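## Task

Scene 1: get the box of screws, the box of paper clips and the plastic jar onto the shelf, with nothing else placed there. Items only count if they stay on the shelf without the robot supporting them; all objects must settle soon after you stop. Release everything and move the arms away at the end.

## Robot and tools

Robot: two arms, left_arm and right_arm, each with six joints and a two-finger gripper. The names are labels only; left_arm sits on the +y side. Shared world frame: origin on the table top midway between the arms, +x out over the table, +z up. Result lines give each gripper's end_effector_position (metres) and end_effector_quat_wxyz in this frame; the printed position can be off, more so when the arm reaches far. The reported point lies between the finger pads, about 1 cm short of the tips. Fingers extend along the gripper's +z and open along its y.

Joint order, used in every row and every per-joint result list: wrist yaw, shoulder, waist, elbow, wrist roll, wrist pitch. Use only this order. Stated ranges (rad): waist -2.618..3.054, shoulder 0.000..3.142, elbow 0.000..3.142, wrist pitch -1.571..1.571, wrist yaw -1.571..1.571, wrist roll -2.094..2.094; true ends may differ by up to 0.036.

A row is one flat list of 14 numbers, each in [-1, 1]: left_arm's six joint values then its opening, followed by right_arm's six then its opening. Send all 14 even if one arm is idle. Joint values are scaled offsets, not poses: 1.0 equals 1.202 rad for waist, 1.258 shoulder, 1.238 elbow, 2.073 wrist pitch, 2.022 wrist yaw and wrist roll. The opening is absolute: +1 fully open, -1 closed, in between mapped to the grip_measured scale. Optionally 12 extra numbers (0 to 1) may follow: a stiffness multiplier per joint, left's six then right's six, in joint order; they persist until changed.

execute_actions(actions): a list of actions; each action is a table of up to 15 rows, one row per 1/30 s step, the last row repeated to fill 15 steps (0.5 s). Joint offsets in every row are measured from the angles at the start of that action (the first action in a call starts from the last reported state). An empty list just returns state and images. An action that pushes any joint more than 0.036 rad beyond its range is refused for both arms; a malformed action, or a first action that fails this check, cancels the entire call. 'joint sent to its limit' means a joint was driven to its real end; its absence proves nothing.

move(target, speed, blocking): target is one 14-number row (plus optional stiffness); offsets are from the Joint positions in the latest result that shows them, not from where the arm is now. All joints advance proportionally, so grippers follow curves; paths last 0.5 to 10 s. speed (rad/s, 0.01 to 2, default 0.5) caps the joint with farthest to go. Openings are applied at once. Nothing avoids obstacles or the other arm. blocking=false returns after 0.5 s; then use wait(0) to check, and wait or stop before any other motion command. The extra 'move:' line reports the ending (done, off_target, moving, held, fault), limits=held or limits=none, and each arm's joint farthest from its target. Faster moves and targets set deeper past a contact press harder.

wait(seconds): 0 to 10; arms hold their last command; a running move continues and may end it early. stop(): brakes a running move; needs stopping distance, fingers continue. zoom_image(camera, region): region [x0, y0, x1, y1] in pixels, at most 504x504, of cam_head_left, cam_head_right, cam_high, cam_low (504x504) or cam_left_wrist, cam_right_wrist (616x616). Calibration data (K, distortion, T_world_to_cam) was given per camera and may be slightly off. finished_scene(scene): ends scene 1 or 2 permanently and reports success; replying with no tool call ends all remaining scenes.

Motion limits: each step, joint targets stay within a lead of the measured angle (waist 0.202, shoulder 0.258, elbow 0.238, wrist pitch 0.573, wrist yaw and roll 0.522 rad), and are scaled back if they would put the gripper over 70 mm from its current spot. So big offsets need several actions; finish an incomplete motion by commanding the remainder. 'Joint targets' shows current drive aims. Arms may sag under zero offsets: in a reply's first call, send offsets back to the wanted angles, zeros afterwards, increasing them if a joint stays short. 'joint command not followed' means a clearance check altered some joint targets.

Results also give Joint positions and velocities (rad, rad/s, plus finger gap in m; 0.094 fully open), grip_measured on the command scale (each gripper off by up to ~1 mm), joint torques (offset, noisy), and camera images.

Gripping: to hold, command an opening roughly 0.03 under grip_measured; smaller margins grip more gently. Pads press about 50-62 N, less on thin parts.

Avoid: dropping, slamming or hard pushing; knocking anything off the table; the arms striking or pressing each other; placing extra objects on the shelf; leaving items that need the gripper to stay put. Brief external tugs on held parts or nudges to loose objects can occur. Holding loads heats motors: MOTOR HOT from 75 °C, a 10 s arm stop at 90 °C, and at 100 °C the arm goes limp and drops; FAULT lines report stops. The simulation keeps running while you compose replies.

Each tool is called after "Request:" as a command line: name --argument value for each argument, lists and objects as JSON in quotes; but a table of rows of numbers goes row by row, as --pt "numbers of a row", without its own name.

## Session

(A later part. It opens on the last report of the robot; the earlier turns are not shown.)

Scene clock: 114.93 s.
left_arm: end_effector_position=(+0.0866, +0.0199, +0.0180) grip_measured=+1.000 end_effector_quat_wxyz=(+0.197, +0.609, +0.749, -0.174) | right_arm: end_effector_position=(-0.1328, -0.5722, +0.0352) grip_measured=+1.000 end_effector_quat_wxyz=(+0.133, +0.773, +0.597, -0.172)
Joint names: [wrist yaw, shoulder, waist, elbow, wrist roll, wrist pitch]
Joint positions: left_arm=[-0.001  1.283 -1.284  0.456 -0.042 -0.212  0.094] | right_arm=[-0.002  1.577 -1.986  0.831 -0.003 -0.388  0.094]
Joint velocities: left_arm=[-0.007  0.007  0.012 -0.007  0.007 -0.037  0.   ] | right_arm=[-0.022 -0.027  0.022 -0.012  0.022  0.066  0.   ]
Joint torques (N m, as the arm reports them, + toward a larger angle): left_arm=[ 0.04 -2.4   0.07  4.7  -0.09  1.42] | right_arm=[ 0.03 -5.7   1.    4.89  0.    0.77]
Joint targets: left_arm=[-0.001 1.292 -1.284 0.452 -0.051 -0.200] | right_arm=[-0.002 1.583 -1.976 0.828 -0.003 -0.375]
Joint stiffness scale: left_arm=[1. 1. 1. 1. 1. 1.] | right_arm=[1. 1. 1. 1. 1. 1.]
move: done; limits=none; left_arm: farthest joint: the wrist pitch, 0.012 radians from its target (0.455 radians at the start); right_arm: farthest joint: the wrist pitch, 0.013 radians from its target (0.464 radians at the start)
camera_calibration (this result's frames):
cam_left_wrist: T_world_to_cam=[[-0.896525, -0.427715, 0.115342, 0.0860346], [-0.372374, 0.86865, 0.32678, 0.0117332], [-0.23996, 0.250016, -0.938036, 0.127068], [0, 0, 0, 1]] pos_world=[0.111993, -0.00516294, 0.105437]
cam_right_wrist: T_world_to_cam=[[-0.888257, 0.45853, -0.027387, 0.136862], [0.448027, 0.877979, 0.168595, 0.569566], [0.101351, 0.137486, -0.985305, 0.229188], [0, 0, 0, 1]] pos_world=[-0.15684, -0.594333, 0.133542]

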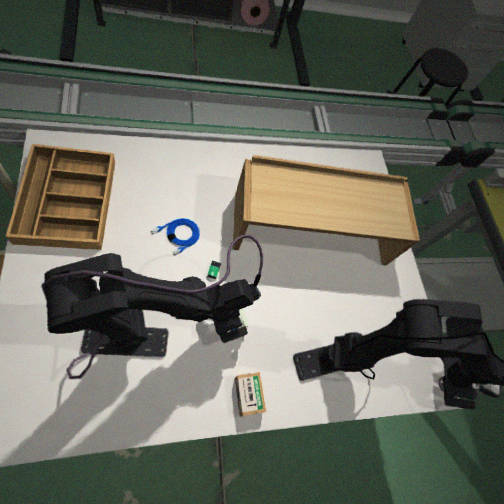

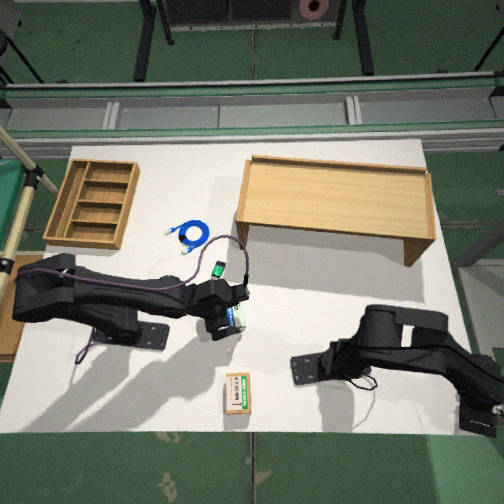

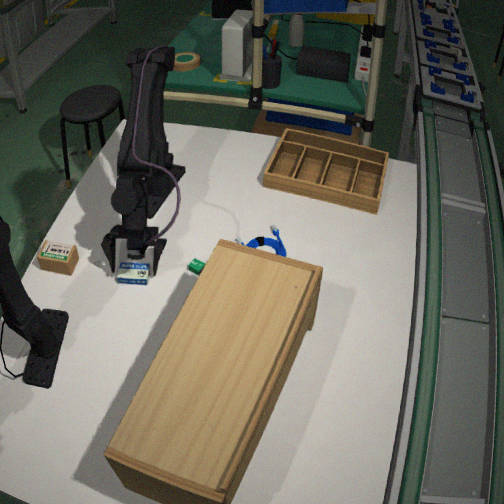

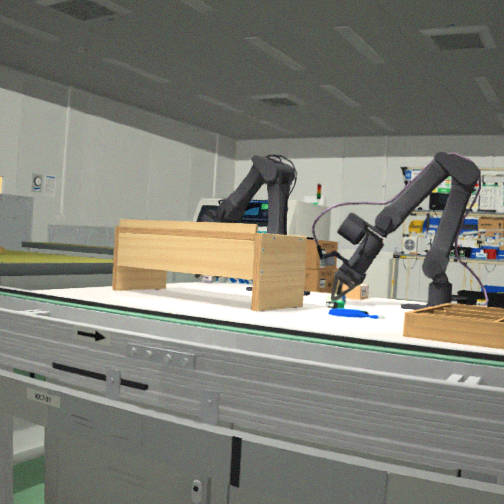

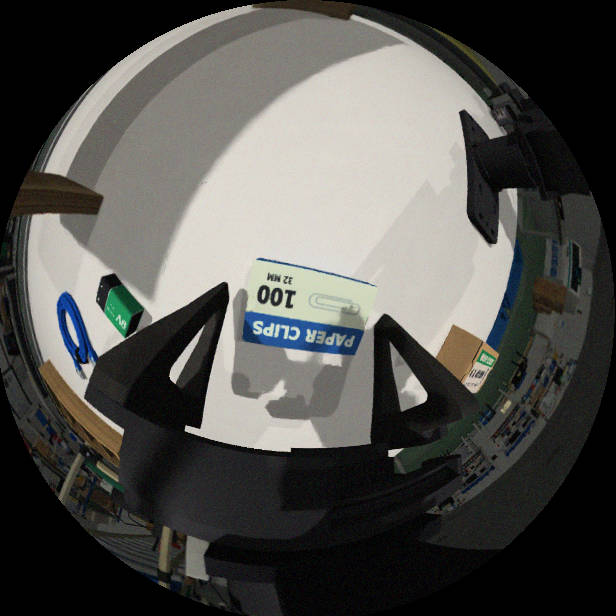

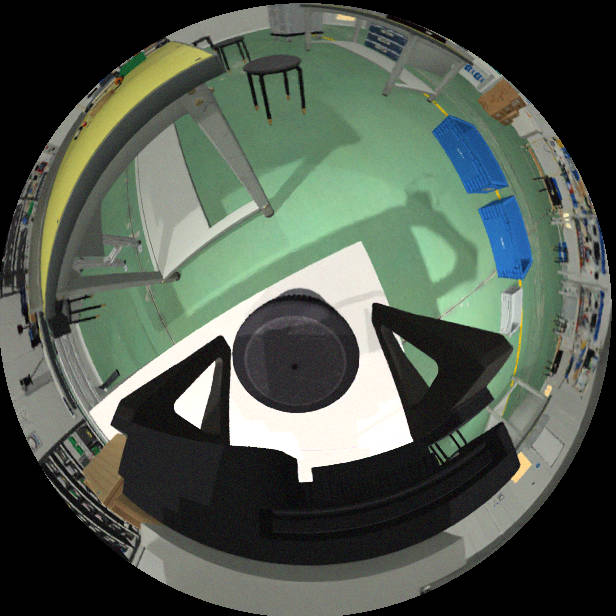

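Request:
move --target '[0,0.043,0,-0.01,0,0.028,1, 0,-0.046,0,0.047,0,-0.047,1]' --speed 0.3

Request:
execute_actions --actions '[[[0,0,0,0,0,0,0.9,0,0,0,0,0,0,0.8],[0,0,0,0,0,0,0.85,0,0,0,0,0,0,0.7],[0,0,0,0,0,0,0.8,0,0,0,0,0,0,0.6],[0,0,0,0,0,0,0.75,0,0,0,0,0,0,0.5],[0,0,0,0,0,0,0.7,0,0,0,0,0,0,0.45],[0,0,0,0,0,0,0.65,0,0,0,0,0,0,0.4],[0,0,0,0,0,0,0.62,0,0,0,0,0,0,0.35],[0,0,0,0,0,0,0.6,0,0,0,0,0,0,0.3]]]'

Scene clock: 128.47 s.
left_arm: end_effector_position=(+0.0875, +0.0145, +0.0126) grip_measured=+1.000 end_effector_quat_wxyz=(+0.198, +0.608, +0.748, -0.175) | right_arm: end_effector_position=(-0.1312, -0.5659, +0.0474) grip_measured=+1.000 end_effector_quat_wxyz=(+0.125, +0.775, +0.598, -0.162)
Joint names: [wrist yaw, shoulder, waist, elbow, wrist roll, wrist pitch]
Joint positions: left_arm=[-0.001  1.325 -1.284  0.456 -0.042 -0.167  0.094] | right_arm=[-0.002  1.545 -1.986  0.865 -0.003 -0.478  0.094]
Joint velocities: left_arm=[-0.007 -0.017  0.017  0.007  0.007  0.051  0.   ] | right_arm=[-0.051  0.007 -0.002 -0.002  0.037 -0.007  0.   ]
Joint torques (N m, as the arm reports them, + toward a larger angle): left_arm=[ 0.02 -2.68  0.21  4.29 -0.01  1.49] | right_arm=[ 0.03 -8.52  0.    6.92  0.01  0.55]
Joint targets: left_arm=[-0.001 1.337 -1.284 0.444 -0.042 -0.154] | right_arm=[-0.002 1.520 -1.986 0.889 -0.003 -0.485]
Joint stiffness scale: left_arm=[1. 1. 1. 1. 1. 1.] | right_arm=[1. 1. 1. 1. 1. 1.]
move: off_target (right_arm); limits=none; left_arm: farthest joint: the wrist pitch, 0.013 radians from its target (0.058 radians at the start); right_arm: farthest joint: the shoulder, 0.026 radians from its target (0.058 radians at the start)
camera_calibration (this result's frames):
cam_left_wrist: T_world_to_cam=[[-0.896589, -0.427322, 0.116289, 0.0851465], [-0.372556, 0.869751, 0.323628, 0.0185068], [-0.239436, 0.246837, -0.939011, 0.123577], [0, 0, 0, 1]] pos_world=[0.112825, -0.0102147, 0.100149]
cam_right_wrist: T_world_to_cam=[[-0.888102, 0.459114, -0.0221216, 0.135908], [0.446897, 0.873724, 0.192066, 0.557633], [0.107509, 0.160688, -0.981133, 0.253878], [0, 0, 0, 1]] pos_world=[-0.155799, -0.59041, 0.144992]

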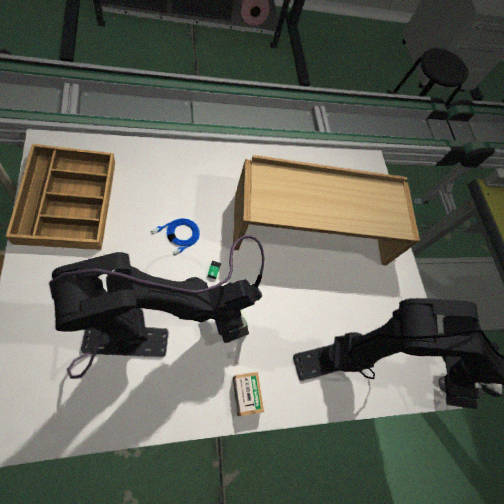

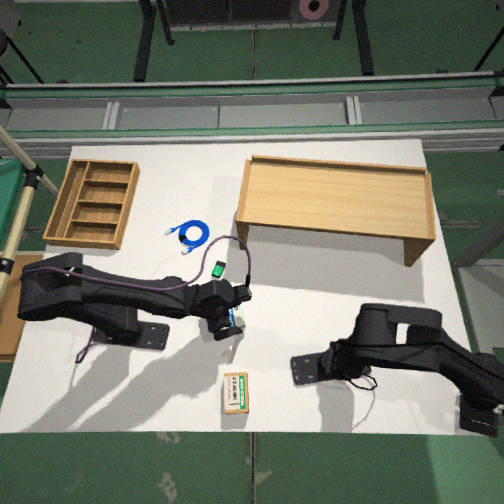

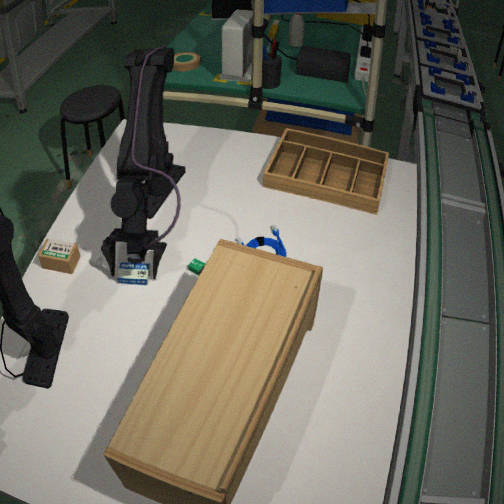

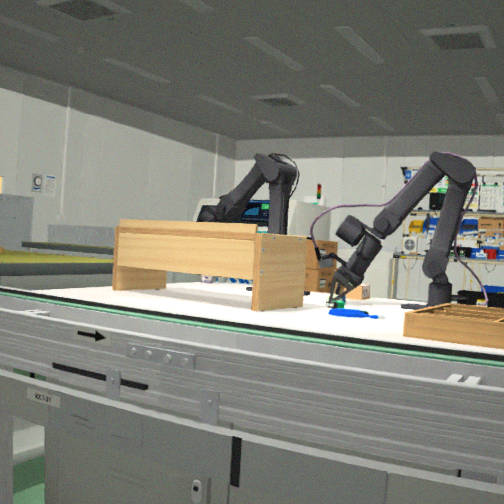

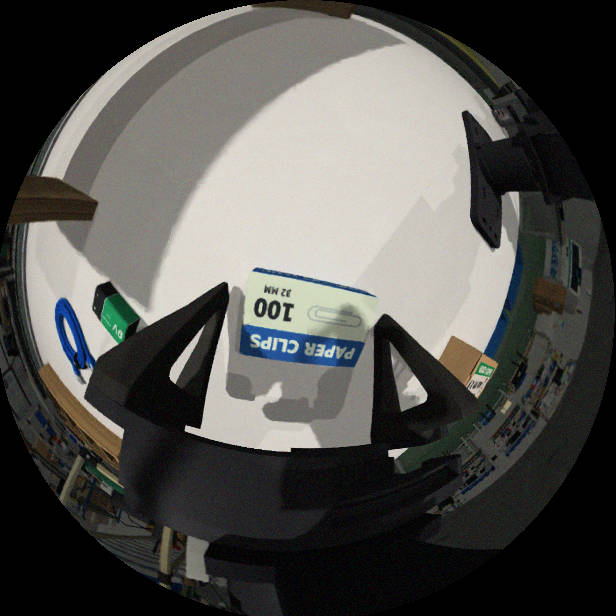

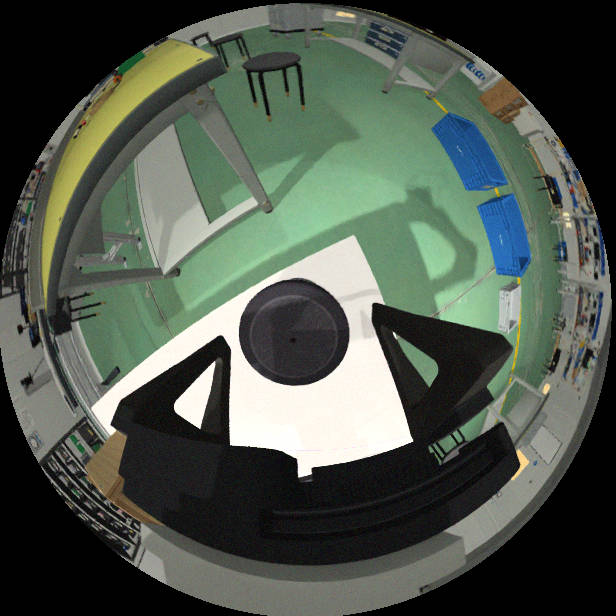

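Scene clock: 128.97 s.
left_arm: end_effector_position=(+0.0875, +0.0145, +0.0126) grip_measured=+0.602 end_effector_quat_wxyz=(+0.198, +0.608, +0.748, -0.175) | right_arm: end_effector_position=(-0.1312, -0.5659, +0.0474) grip_measured=+0.302 end_effector_quat_wxyz=(+0.125, +0.775, +0.598, -0.162)
Joint names: [wrist yaw, shoulder, waist, elbow, wrist roll, wrist pitch]
Joint positions: left_arm=[-0.001  1.325 -1.284  0.456 -0.042 -0.167  0.075] | right_arm=[-0.002  1.545 -1.986  0.865 -0.003 -0.478  0.061]
Joint velocities: left_arm=[-0.037 -0.022 -0.022 -0.012  0.051  0.081 -0.   ] | right_arm=[ 0.081  0.002 -0.002 -0.002 -0.066  0.051 -0.   ]
Joint torques (N m, as the arm reports them, + toward a larger angle): left_arm=[ 0.05 -3.36 -0.06  5.07 -0.02  1.32] | right_arm=[ 0.03 -6.07  0.01  5.22  0.01  0.6 ]
Joint targets: left_arm=[-0.001 1.325 -1.284 0.456 -0.042 -0.167] | right_arm=[-0.002 1.545 -1.986 0.865 -0.003 -0.478]
Joint stiffness scale: left_arm=[1. 1. 1. 1. 1. 1.] | right_arm=[1. 1. 1. 1. 1. 1.]
camera_calibration (this result's frames):
cam_left_wrist: T_world_to_cam=[[-0.896589, -0.427322, 0.116289, 0.0851465], [-0.372556, 0.869751, 0.323628, 0.0185068], [-0.239436, 0.246837, -0.939011, 0.123577], [0, 0, 0, 1]] pos_world=[0.112825, -0.0102147, 0.100149]
cam_right_wrist: T_world_to_cam=[[-0.888102, 0.459114, -0.0221216, 0.135908], [0.446897, 0.873724, 0.192066, 0.557633], [0.107509, 0.160688, -0.981133, 0.253878], [0, 0, 0, 1]] pos_world=[-0.155799, -0.59041, 0.144992]

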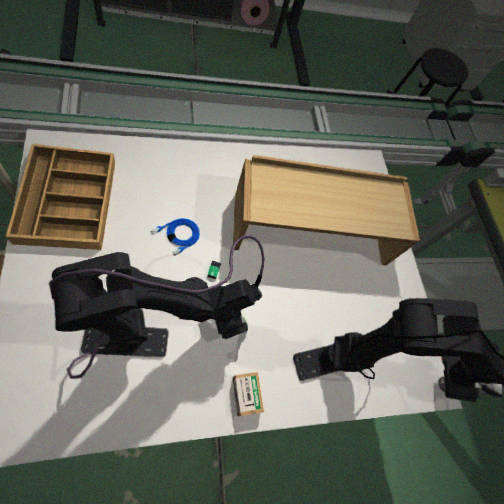

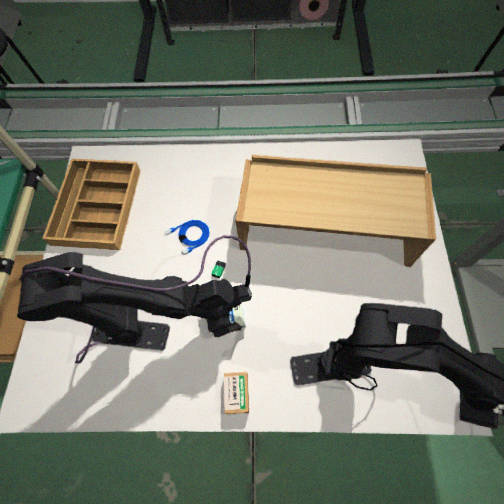

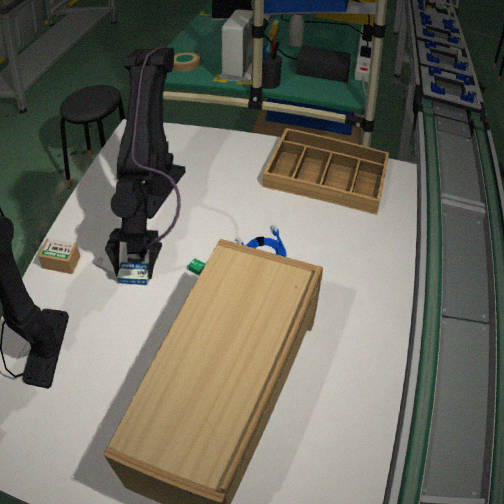

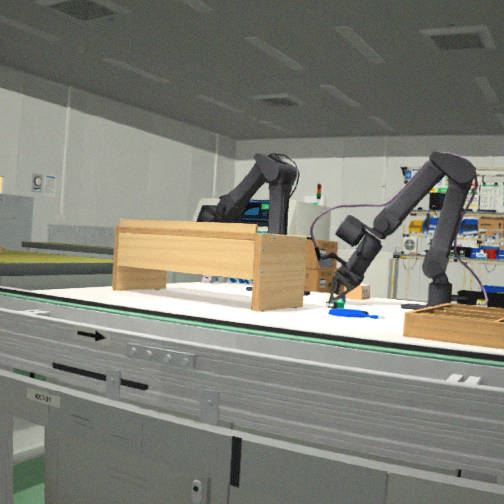

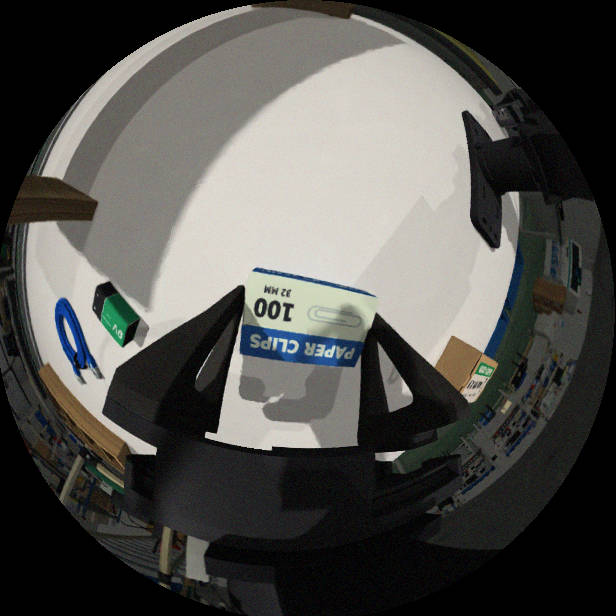

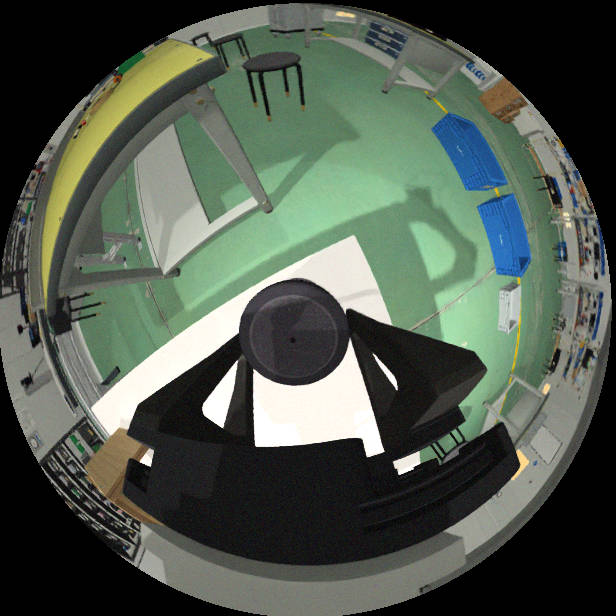

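Request:
execute_actions --actions '[[[0,0,0,-0.005,0,0,0.6,0,0,0,0.012,0,0,0.35],[0,0,0,-0.008,0,0,0.6,0,0,0,0.018,0,0,0.35],[0,0,0,-0.01,0,0,0.6,0,0,0,0.022,0,0,0.35],[0,0,0,-0.012,0,0,0.6,0,0,0,0.026,0,0,0.35],[0,0,0,-0.014,0,0,0.6,0,0,0,0.03,0,0,0.35],[0,0,0,-0.016,0,0,0.6,0,0,0,0.034,0,0,0.35],[0,0,0,-0.017,0,0,0.6,0,0,0,0.038,0,0,0.35],[0,0,0,-0.018,0,0,0.6,0,0,0,0.041,0,0,0.35]]]'

Scene clock: 133.47 s.
left_arm: end_effector_position=(+0.0872, +0.0164, +0.0106) grip_measured=+0.602 end_effector_quat_wxyz=(+0.197, +0.609, +0.749, -0.174) | right_arm: end_effector_position=(-0.1332, -0.5734, +0.0554) grip_measured=+0.348 end_effector_quat_wxyz=(+0.132, +0.773, +0.597, -0.171)
Joint names: [wrist yaw, shoulder, waist, elbow, wrist roll, wrist pitch]
Joint positions: left_arm=[-0.001  1.325 -1.284  0.449 -0.042 -0.163  0.075] | right_arm=[-0.002  1.545 -1.986  0.89  -0.003 -0.48   0.063]
Joint velocities: left_arm=[ 0.022 -0.022 -0.002  0.002 -0.095 -0.022 -0.001] | right_arm=[ 0.081  0.002 -0.022 -0.017 -0.007  0.037 -0.001]
Joint torques (N m, as the arm reports them, + toward a larger angle): left_arm=[ 0.05 -3.67 -0.09  4.04  0.01  1.3 ] | right_arm=[ 0.04 -6.38  0.    7.27  0.    0.67]
Joint targets: left_arm=[-0.001 1.325 -1.284 0.434 -0.042 -0.166] | right_arm=[-0.002 1.545 -1.986 0.916 -0.003 -0.478]
Joint stiffness scale: left_arm=[1. 1. 1. 1. 1. 1.] | right_arm=[1. 1. 1. 1. 1. 1.]
camera_calibration (this result's frames):
cam_left_wrist: T_world_to_cam=[[-0.89668, -0.427467, 0.115052, 0.0859209], [-0.372131, 0.868638, 0.327087, 0.017341], [-0.239757, 0.250478, -0.937964, 0.121161], [0, 0, 0, 1]] pos_world=[0.112546, -0.00868293, 0.0980875]
cam_right_wrist: T_world_to_cam=[[-0.888243, 0.45858, -0.0269762, 0.13769], [0.447944, 0.877667, 0.170433, 0.56708], [0.101833, 0.139302, -0.985, 0.250319], [0, 0, 0, 1]] pos_world=[-0.157208, -0.595719, 0.15363]

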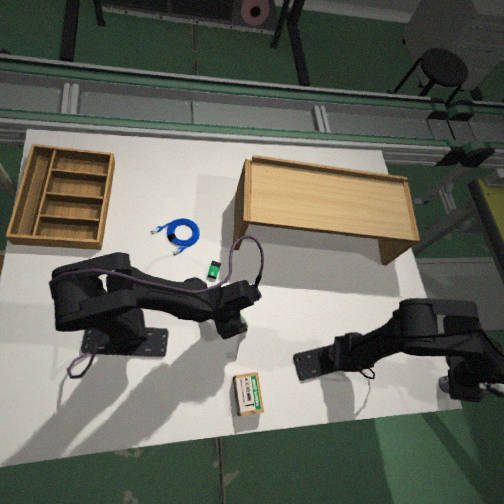

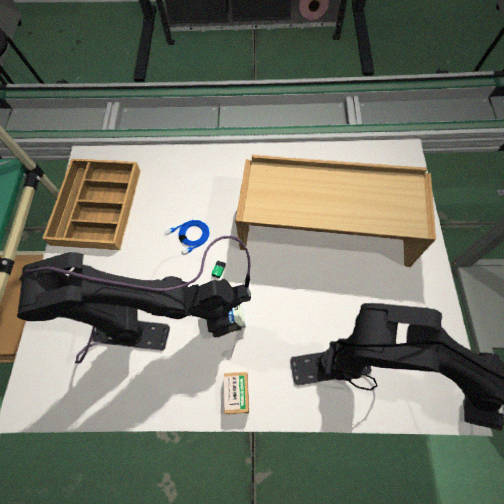

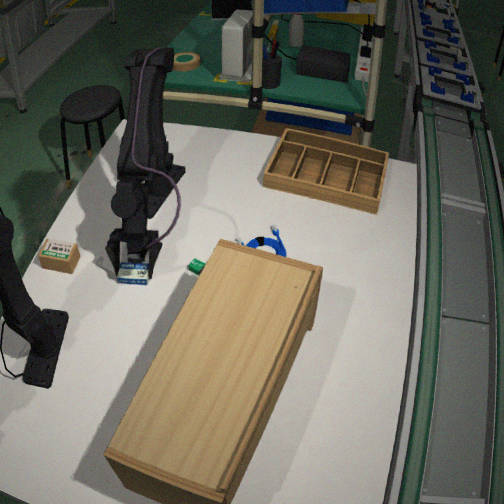

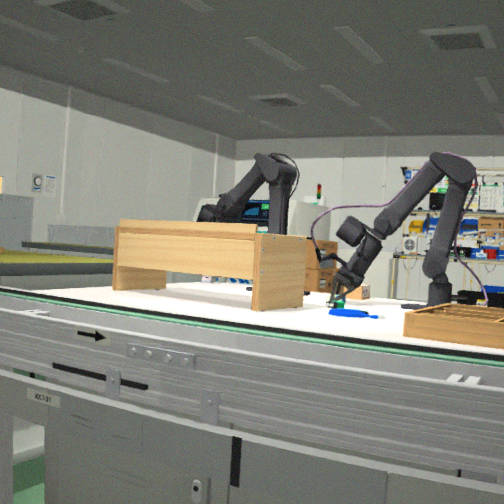

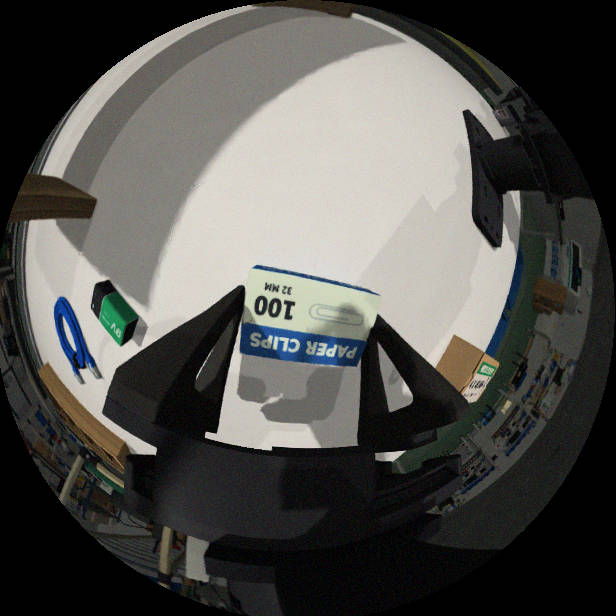

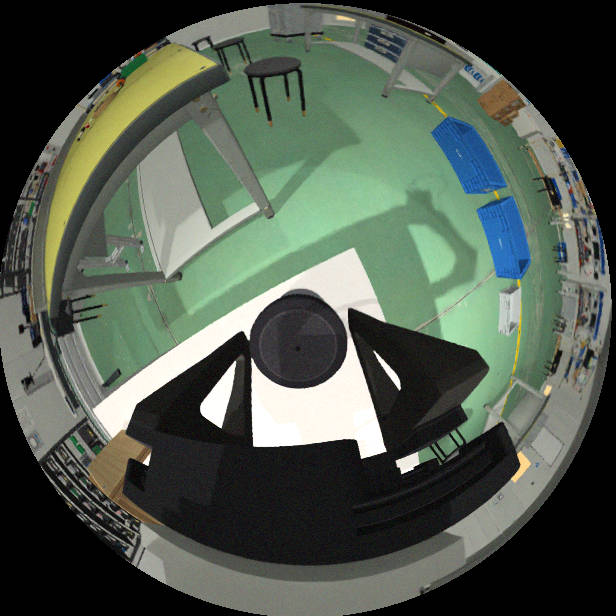

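Close slowly.

Request:
execute_actions --actions '[[[0,0,0,0,0,0,0.58,0,0,0,0,0,0,0.32],[0,0,0,0,0,0,0.56,0,0,0,0,0,0,0.29],[0,0,0,0,0,0,0.54,0,0,0,0,0,0,0.26],[0,0,0,0,0,0,0.52,0,0,0,0,0,0,0.23],[0,0,0,0,0,0,0.5,0,0,0,0,0,0,0.2],[0,0,0,0,0,0,0.48,0,0,0,0,0,0,0.17],[0,0,0,0,0,0,0.46,0,0,0,0,0,0,0.14],[0,0,0,0,0,0,0.44,0,0,0,0,0,0,0.11],[0,0,0,0,0,0,0.42,0,0,0,0,0,0,0.08],[0,0,0,0,0,0,0.40,0,0,0,0,0,0,0.06],[0,0,0,0,0,0,0.38,0,0,0,0,0,0,0.04],[0,0,0,0,0,0,0.36,0,0,0,0,0,0,0.02],[0,0,0,0,0,0,0.35,0,0,0,0,0,0,0.0]]]'

Request:
wait --seconds 0.3

Scene clock: 137.63 s.
left_arm: end_effector_position=(+0.0873, +0.0163, +0.0107) grip_measured=+0.480 end_effector_quat_wxyz=(+0.197, +0.609, +0.749, -0.174) | right_arm: end_effector_position=(-0.1332, -0.5734, +0.0554) grip_measured=+0.002 end_effector_quat_wxyz=(+0.132, +0.773, +0.597, -0.171)
Joint names: [wrist yaw, shoulder, waist, elbow, wrist roll, wrist pitch]
Joint positions: left_arm=[-0.002  1.325 -1.284  0.449 -0.042 -0.162  0.07 ] | right_arm=[-0.002  1.545 -1.986  0.89  -0.003 -0.48   0.047]
Joint velocities: left_arm=[ 0.007 -0.007  0.007  0.002 -0.037 -0.022  0.   ] | right_arm=[-0.051  0.002  0.007  0.002 -0.051  0.007 -0.001]
Joint torques (N m, as the arm reports them, + toward a larger angle): left_arm=[ 0.03 -3.68  0.    4.97 -0.02  1.29] | right_arm=[ 0.03 -6.19 -0.12  5.27  0.    0.64]
Joint targets: left_arm=[-0.001 1.325 -1.284 0.449 -0.042 -0.163] | right_arm=[-0.002 1.545 -1.986 0.890 -0.003 -0.480]
Joint stiffness scale: left_arm=[1. 1. 1. 1. 1. 1.] | right_arm=[1. 1. 1. 1. 1. 1.]
camera_calibration (this result's frames):
cam_left_wrist: T_world_to_cam=[[-0.896649, -0.42756, 0.114949, 0.0859295], [-0.372445, 0.868795, 0.326313, 0.0175081], [-0.239385, 0.249776, -0.938247, 0.121293], [0, 0, 0, 1]] pos_world=[0.112605, -0.00876712, 0.0982126]
cam_right_wrist: T_world_to_cam=[[-0.888243, 0.45858, -0.0269762, 0.13769], [0.447944, 0.877667, 0.170433, 0.56708], [0.101833, 0.139302, -0.985, 0.250319], [0, 0, 0, 1]] pos_world=[-0.157208, -0.595719, 0.15363]

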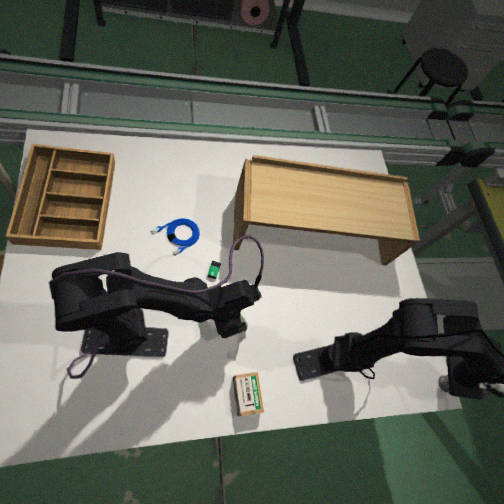

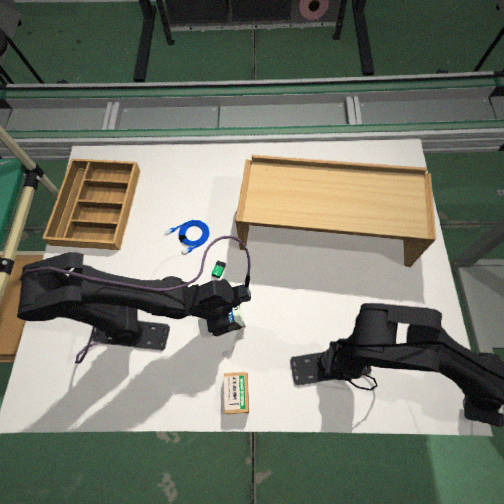

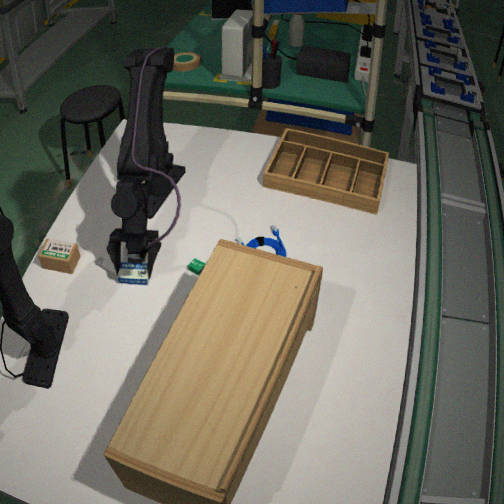

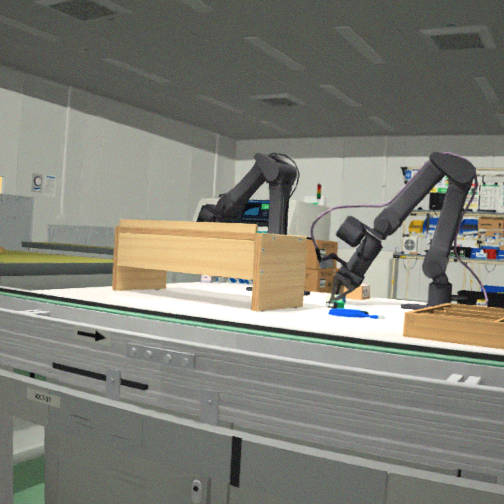

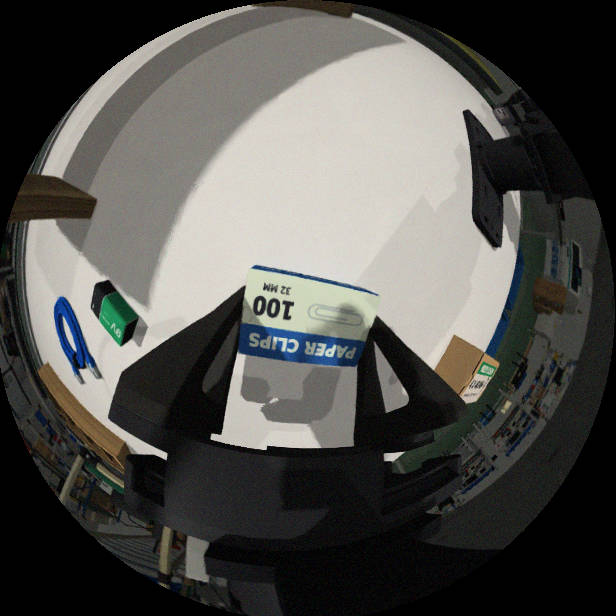

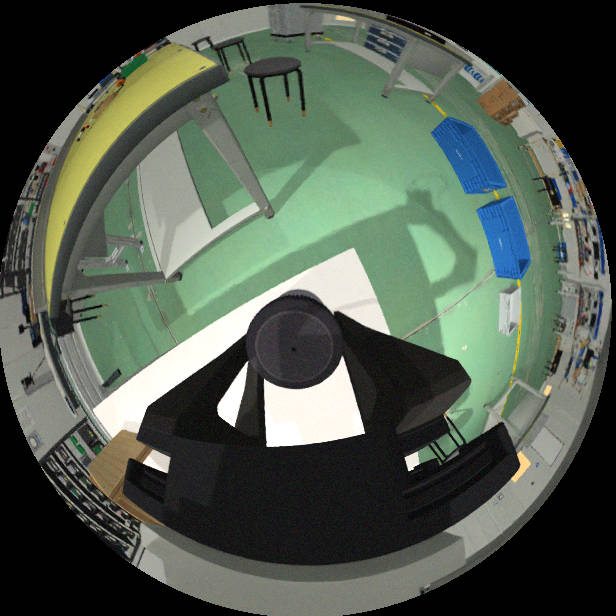

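Scene clock: 137.93 s.
left_arm: end_effector_position=(+0.0873, +0.0163, +0.0107) grip_measured=+0.480 end_effector_quat_wxyz=(+0.197, +0.609, +0.749, -0.174) | right_arm: end_effector_position=(-0.1332, -0.5734, +0.0554) grip_measured=+0.002 end_effector_quat_wxyz=(+0.132, +0.773, +0.597, -0.171)
Joint names: [wrist yaw, shoulder, waist, elbow, wrist roll, wrist pitch]
Joint positions: left_arm=[-0.002  1.325 -1.284  0.449 -0.042 -0.162  0.07 ] | right_arm=[-0.002  1.545 -1.986  0.89  -0.003 -0.48   0.047]
Joint velocities: left_arm=[ 0.051 -0.017  0.007 -0.017 -0.007  0.066 -0.   ] | right_arm=[-0.037  0.002  0.022 -0.012 -0.051  0.022  0.001]
Joint torques (N m, as the arm reports them, + toward a larger angle): left_arm=[ 0.01 -3.5   0.13  5.02  0.    1.31] | right_arm=[ 0.03 -6.16  0.    5.31  0.01  0.64]
Joint targets: left_arm=[-0.001 1.325 -1.284 0.449 -0.042 -0.163] | right_arm=[-0.002 1.545 -1.986 0.890 -0.003 -0.480]
Joint stiffness scale: left_arm=[1. 1. 1. 1. 1. 1.] | right_arm=[1. 1. 1. 1. 1. 1.]
wait: 0.30 s; at rest by 0.17 s
camera_calibration (this result's frames):
cam_left_wrist: T_world_to_cam=[[-0.896649, -0.42756, 0.114949, 0.0859295], [-0.372445, 0.868795, 0.326313, 0.0175081], [-0.239385, 0.249776, -0.938247, 0.121293], [0, 0, 0, 1]] pos_world=[0.112605, -0.00876712, 0.0982126]
cam_right_wrist: T_world_to_cam=[[-0.888243, 0.45858, -0.0269762, 0.13769], [0.447944, 0.877667, 0.170433, 0.56708], [0.101833, 0.139302, -0.985, 0.250319], [0, 0, 0, 1]] pos_world=[-0.157208, -0.595719, 0.15363]

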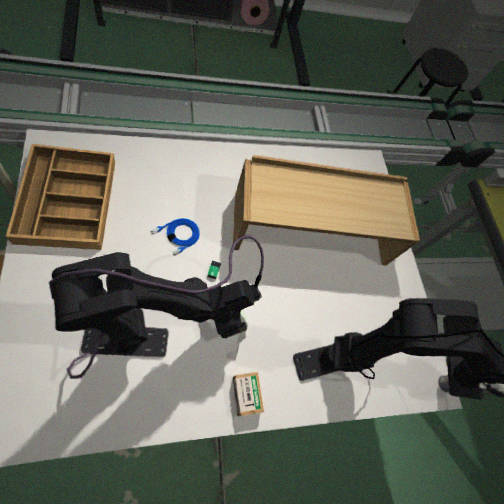

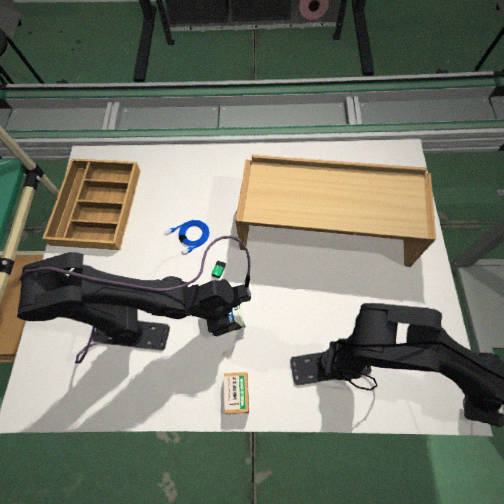

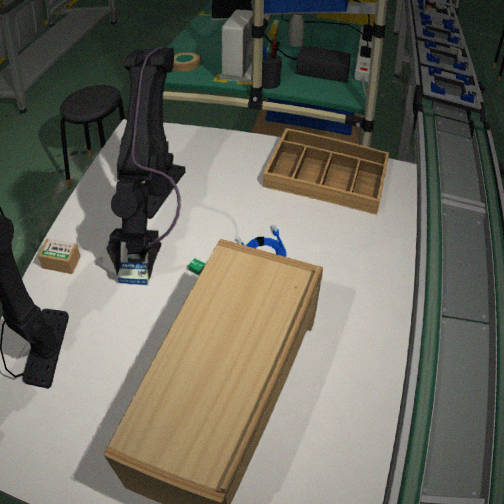

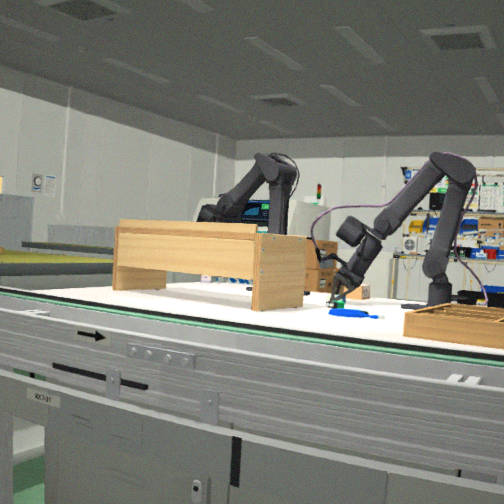

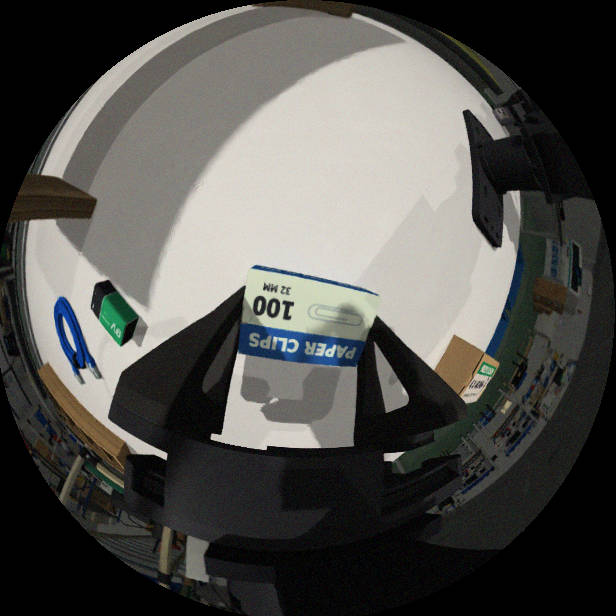

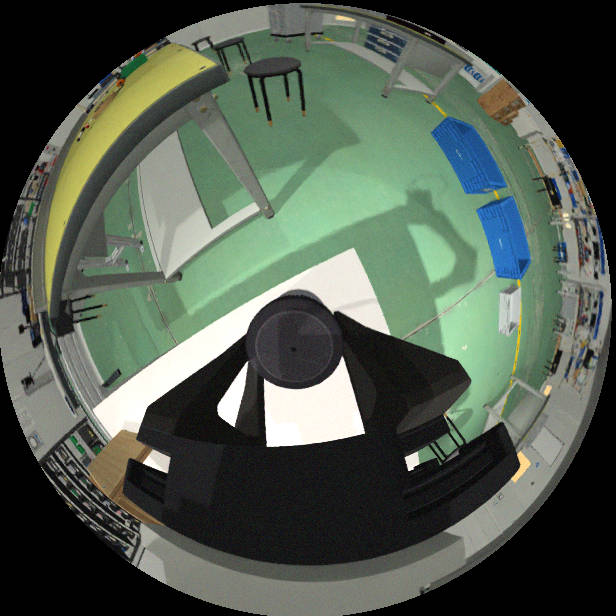

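Request:
execute_actions --actions '[[[0,0,0,0,0,0,0.43,0,0,0,0,0,0,-0.015],[0,0,0,0,0,0,0.43,0,0,0,0,0,0,-0.03],[0,0,0,0,0,0,0.43,0,0,0,0,0,0,-0.045],[0,0,0,0,0,0,0.43,0,0,0,0,0,0,-0.06],[0,0,0,0,0,0,0.43,0,0,0,0,0,0,-0.075],[0,0,0,0,0,0,0.43,0,0,0,0,0,0,-0.09],[0,0,0,0,0,0,0.43,0,0,0,0,0,0,-0.105],[0,0,0,0,0,0,0.43,0,0,0,0,0,0,-0.12]]]'

Scene clock: 142.97 s.
left_arm: end_effector_position=(+0.0873, +0.0163, +0.0107) grip_measured=+0.480 end_effector_quat_wxyz=(+0.197, +0.609, +0.749, -0.174) | right_arm: end_effector_position=(-0.1332, -0.5734, +0.0554) grip_measured=-0.053 end_effector_quat_wxyz=(+0.132, +0.773, +0.597, -0.171)
Joint names: [wrist yaw, shoulder, waist, elbow, wrist roll, wrist pitch]
Joint positions: left_arm=[-0.002  1.325 -1.284  0.449 -0.042 -0.162  0.07 ] | right_arm=[-0.002  1.545 -1.986  0.89  -0.003 -0.48   0.044]
Joint velocities: left_arm=[-0.051 -0.007 -0.002  0.012  0.022 -0.11  -0.   ] | right_arm=[-0.066  0.012 -0.007 -0.002  0.007 -0.037 -0.001]
Joint torques (N m, as the arm reports them, + toward a larger angle): left_arm=[ 0.02 -3.38 -0.15  4.9  -0.01  1.34] | right_arm=[ 0.04 -6.18 -0.01  5.3   0.01  0.64]
Joint targets: left_arm=[-0.002 1.325 -1.284 0.449 -0.042 -0.162] | right_arm=[-0.002 1.545 -1.986 0.890 -0.003 -0.480]
Joint stiffness scale: left_arm=[1. 1. 1. 1. 1. 1.] | right_arm=[1. 1. 1. 1. 1. 1.]
camera_calibration (this result's frames):
cam_left_wrist: T_world_to_cam=[[-0.896649, -0.42756, 0.114949, 0.0859295], [-0.372445, 0.868795, 0.326313, 0.0175081], [-0.239385, 0.249776, -0.938247, 0.121293], [0, 0, 0, 1]] pos_world=[0.112605, -0.00876712, 0.0982126]
cam_right_wrist: T_world_to_cam=[[-0.888243, 0.45858, -0.0269762, 0.13769], [0.447944, 0.877667, 0.170433, 0.56708], [0.101833, 0.139302, -0.985, 0.250319], [0, 0, 0, 1]] pos_world=[-0.157208, -0.595719, 0.15363]

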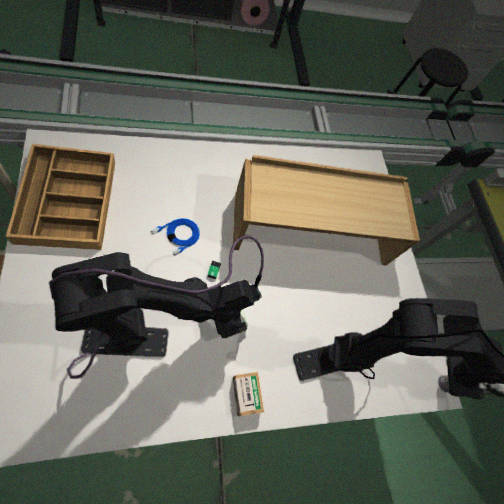

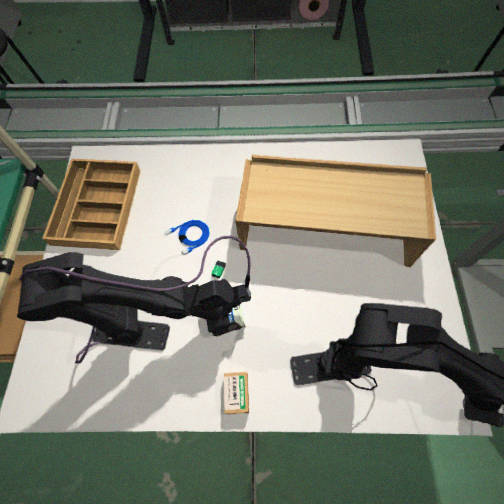

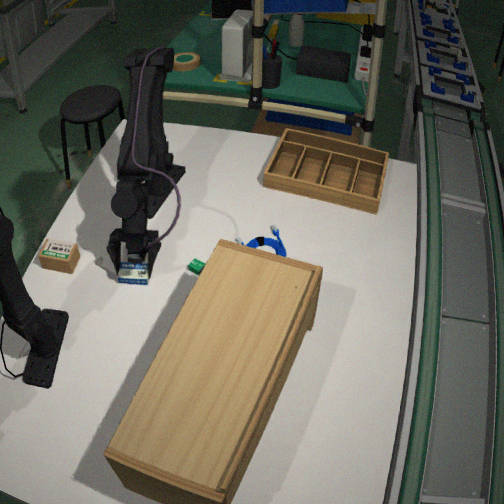

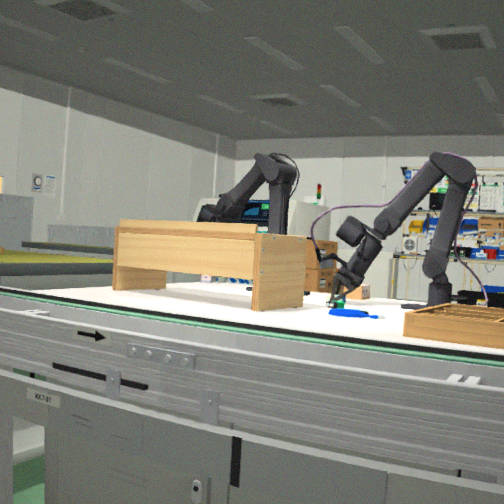

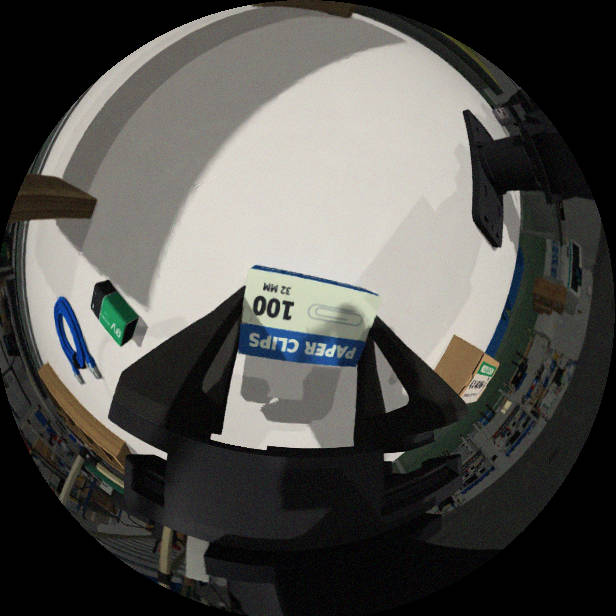

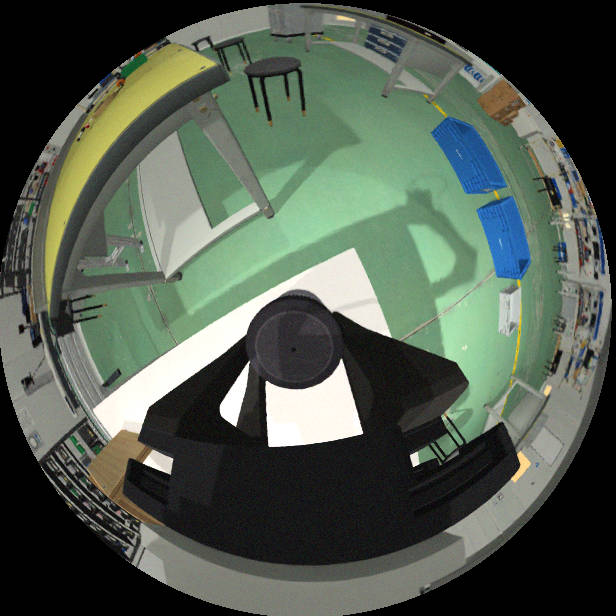

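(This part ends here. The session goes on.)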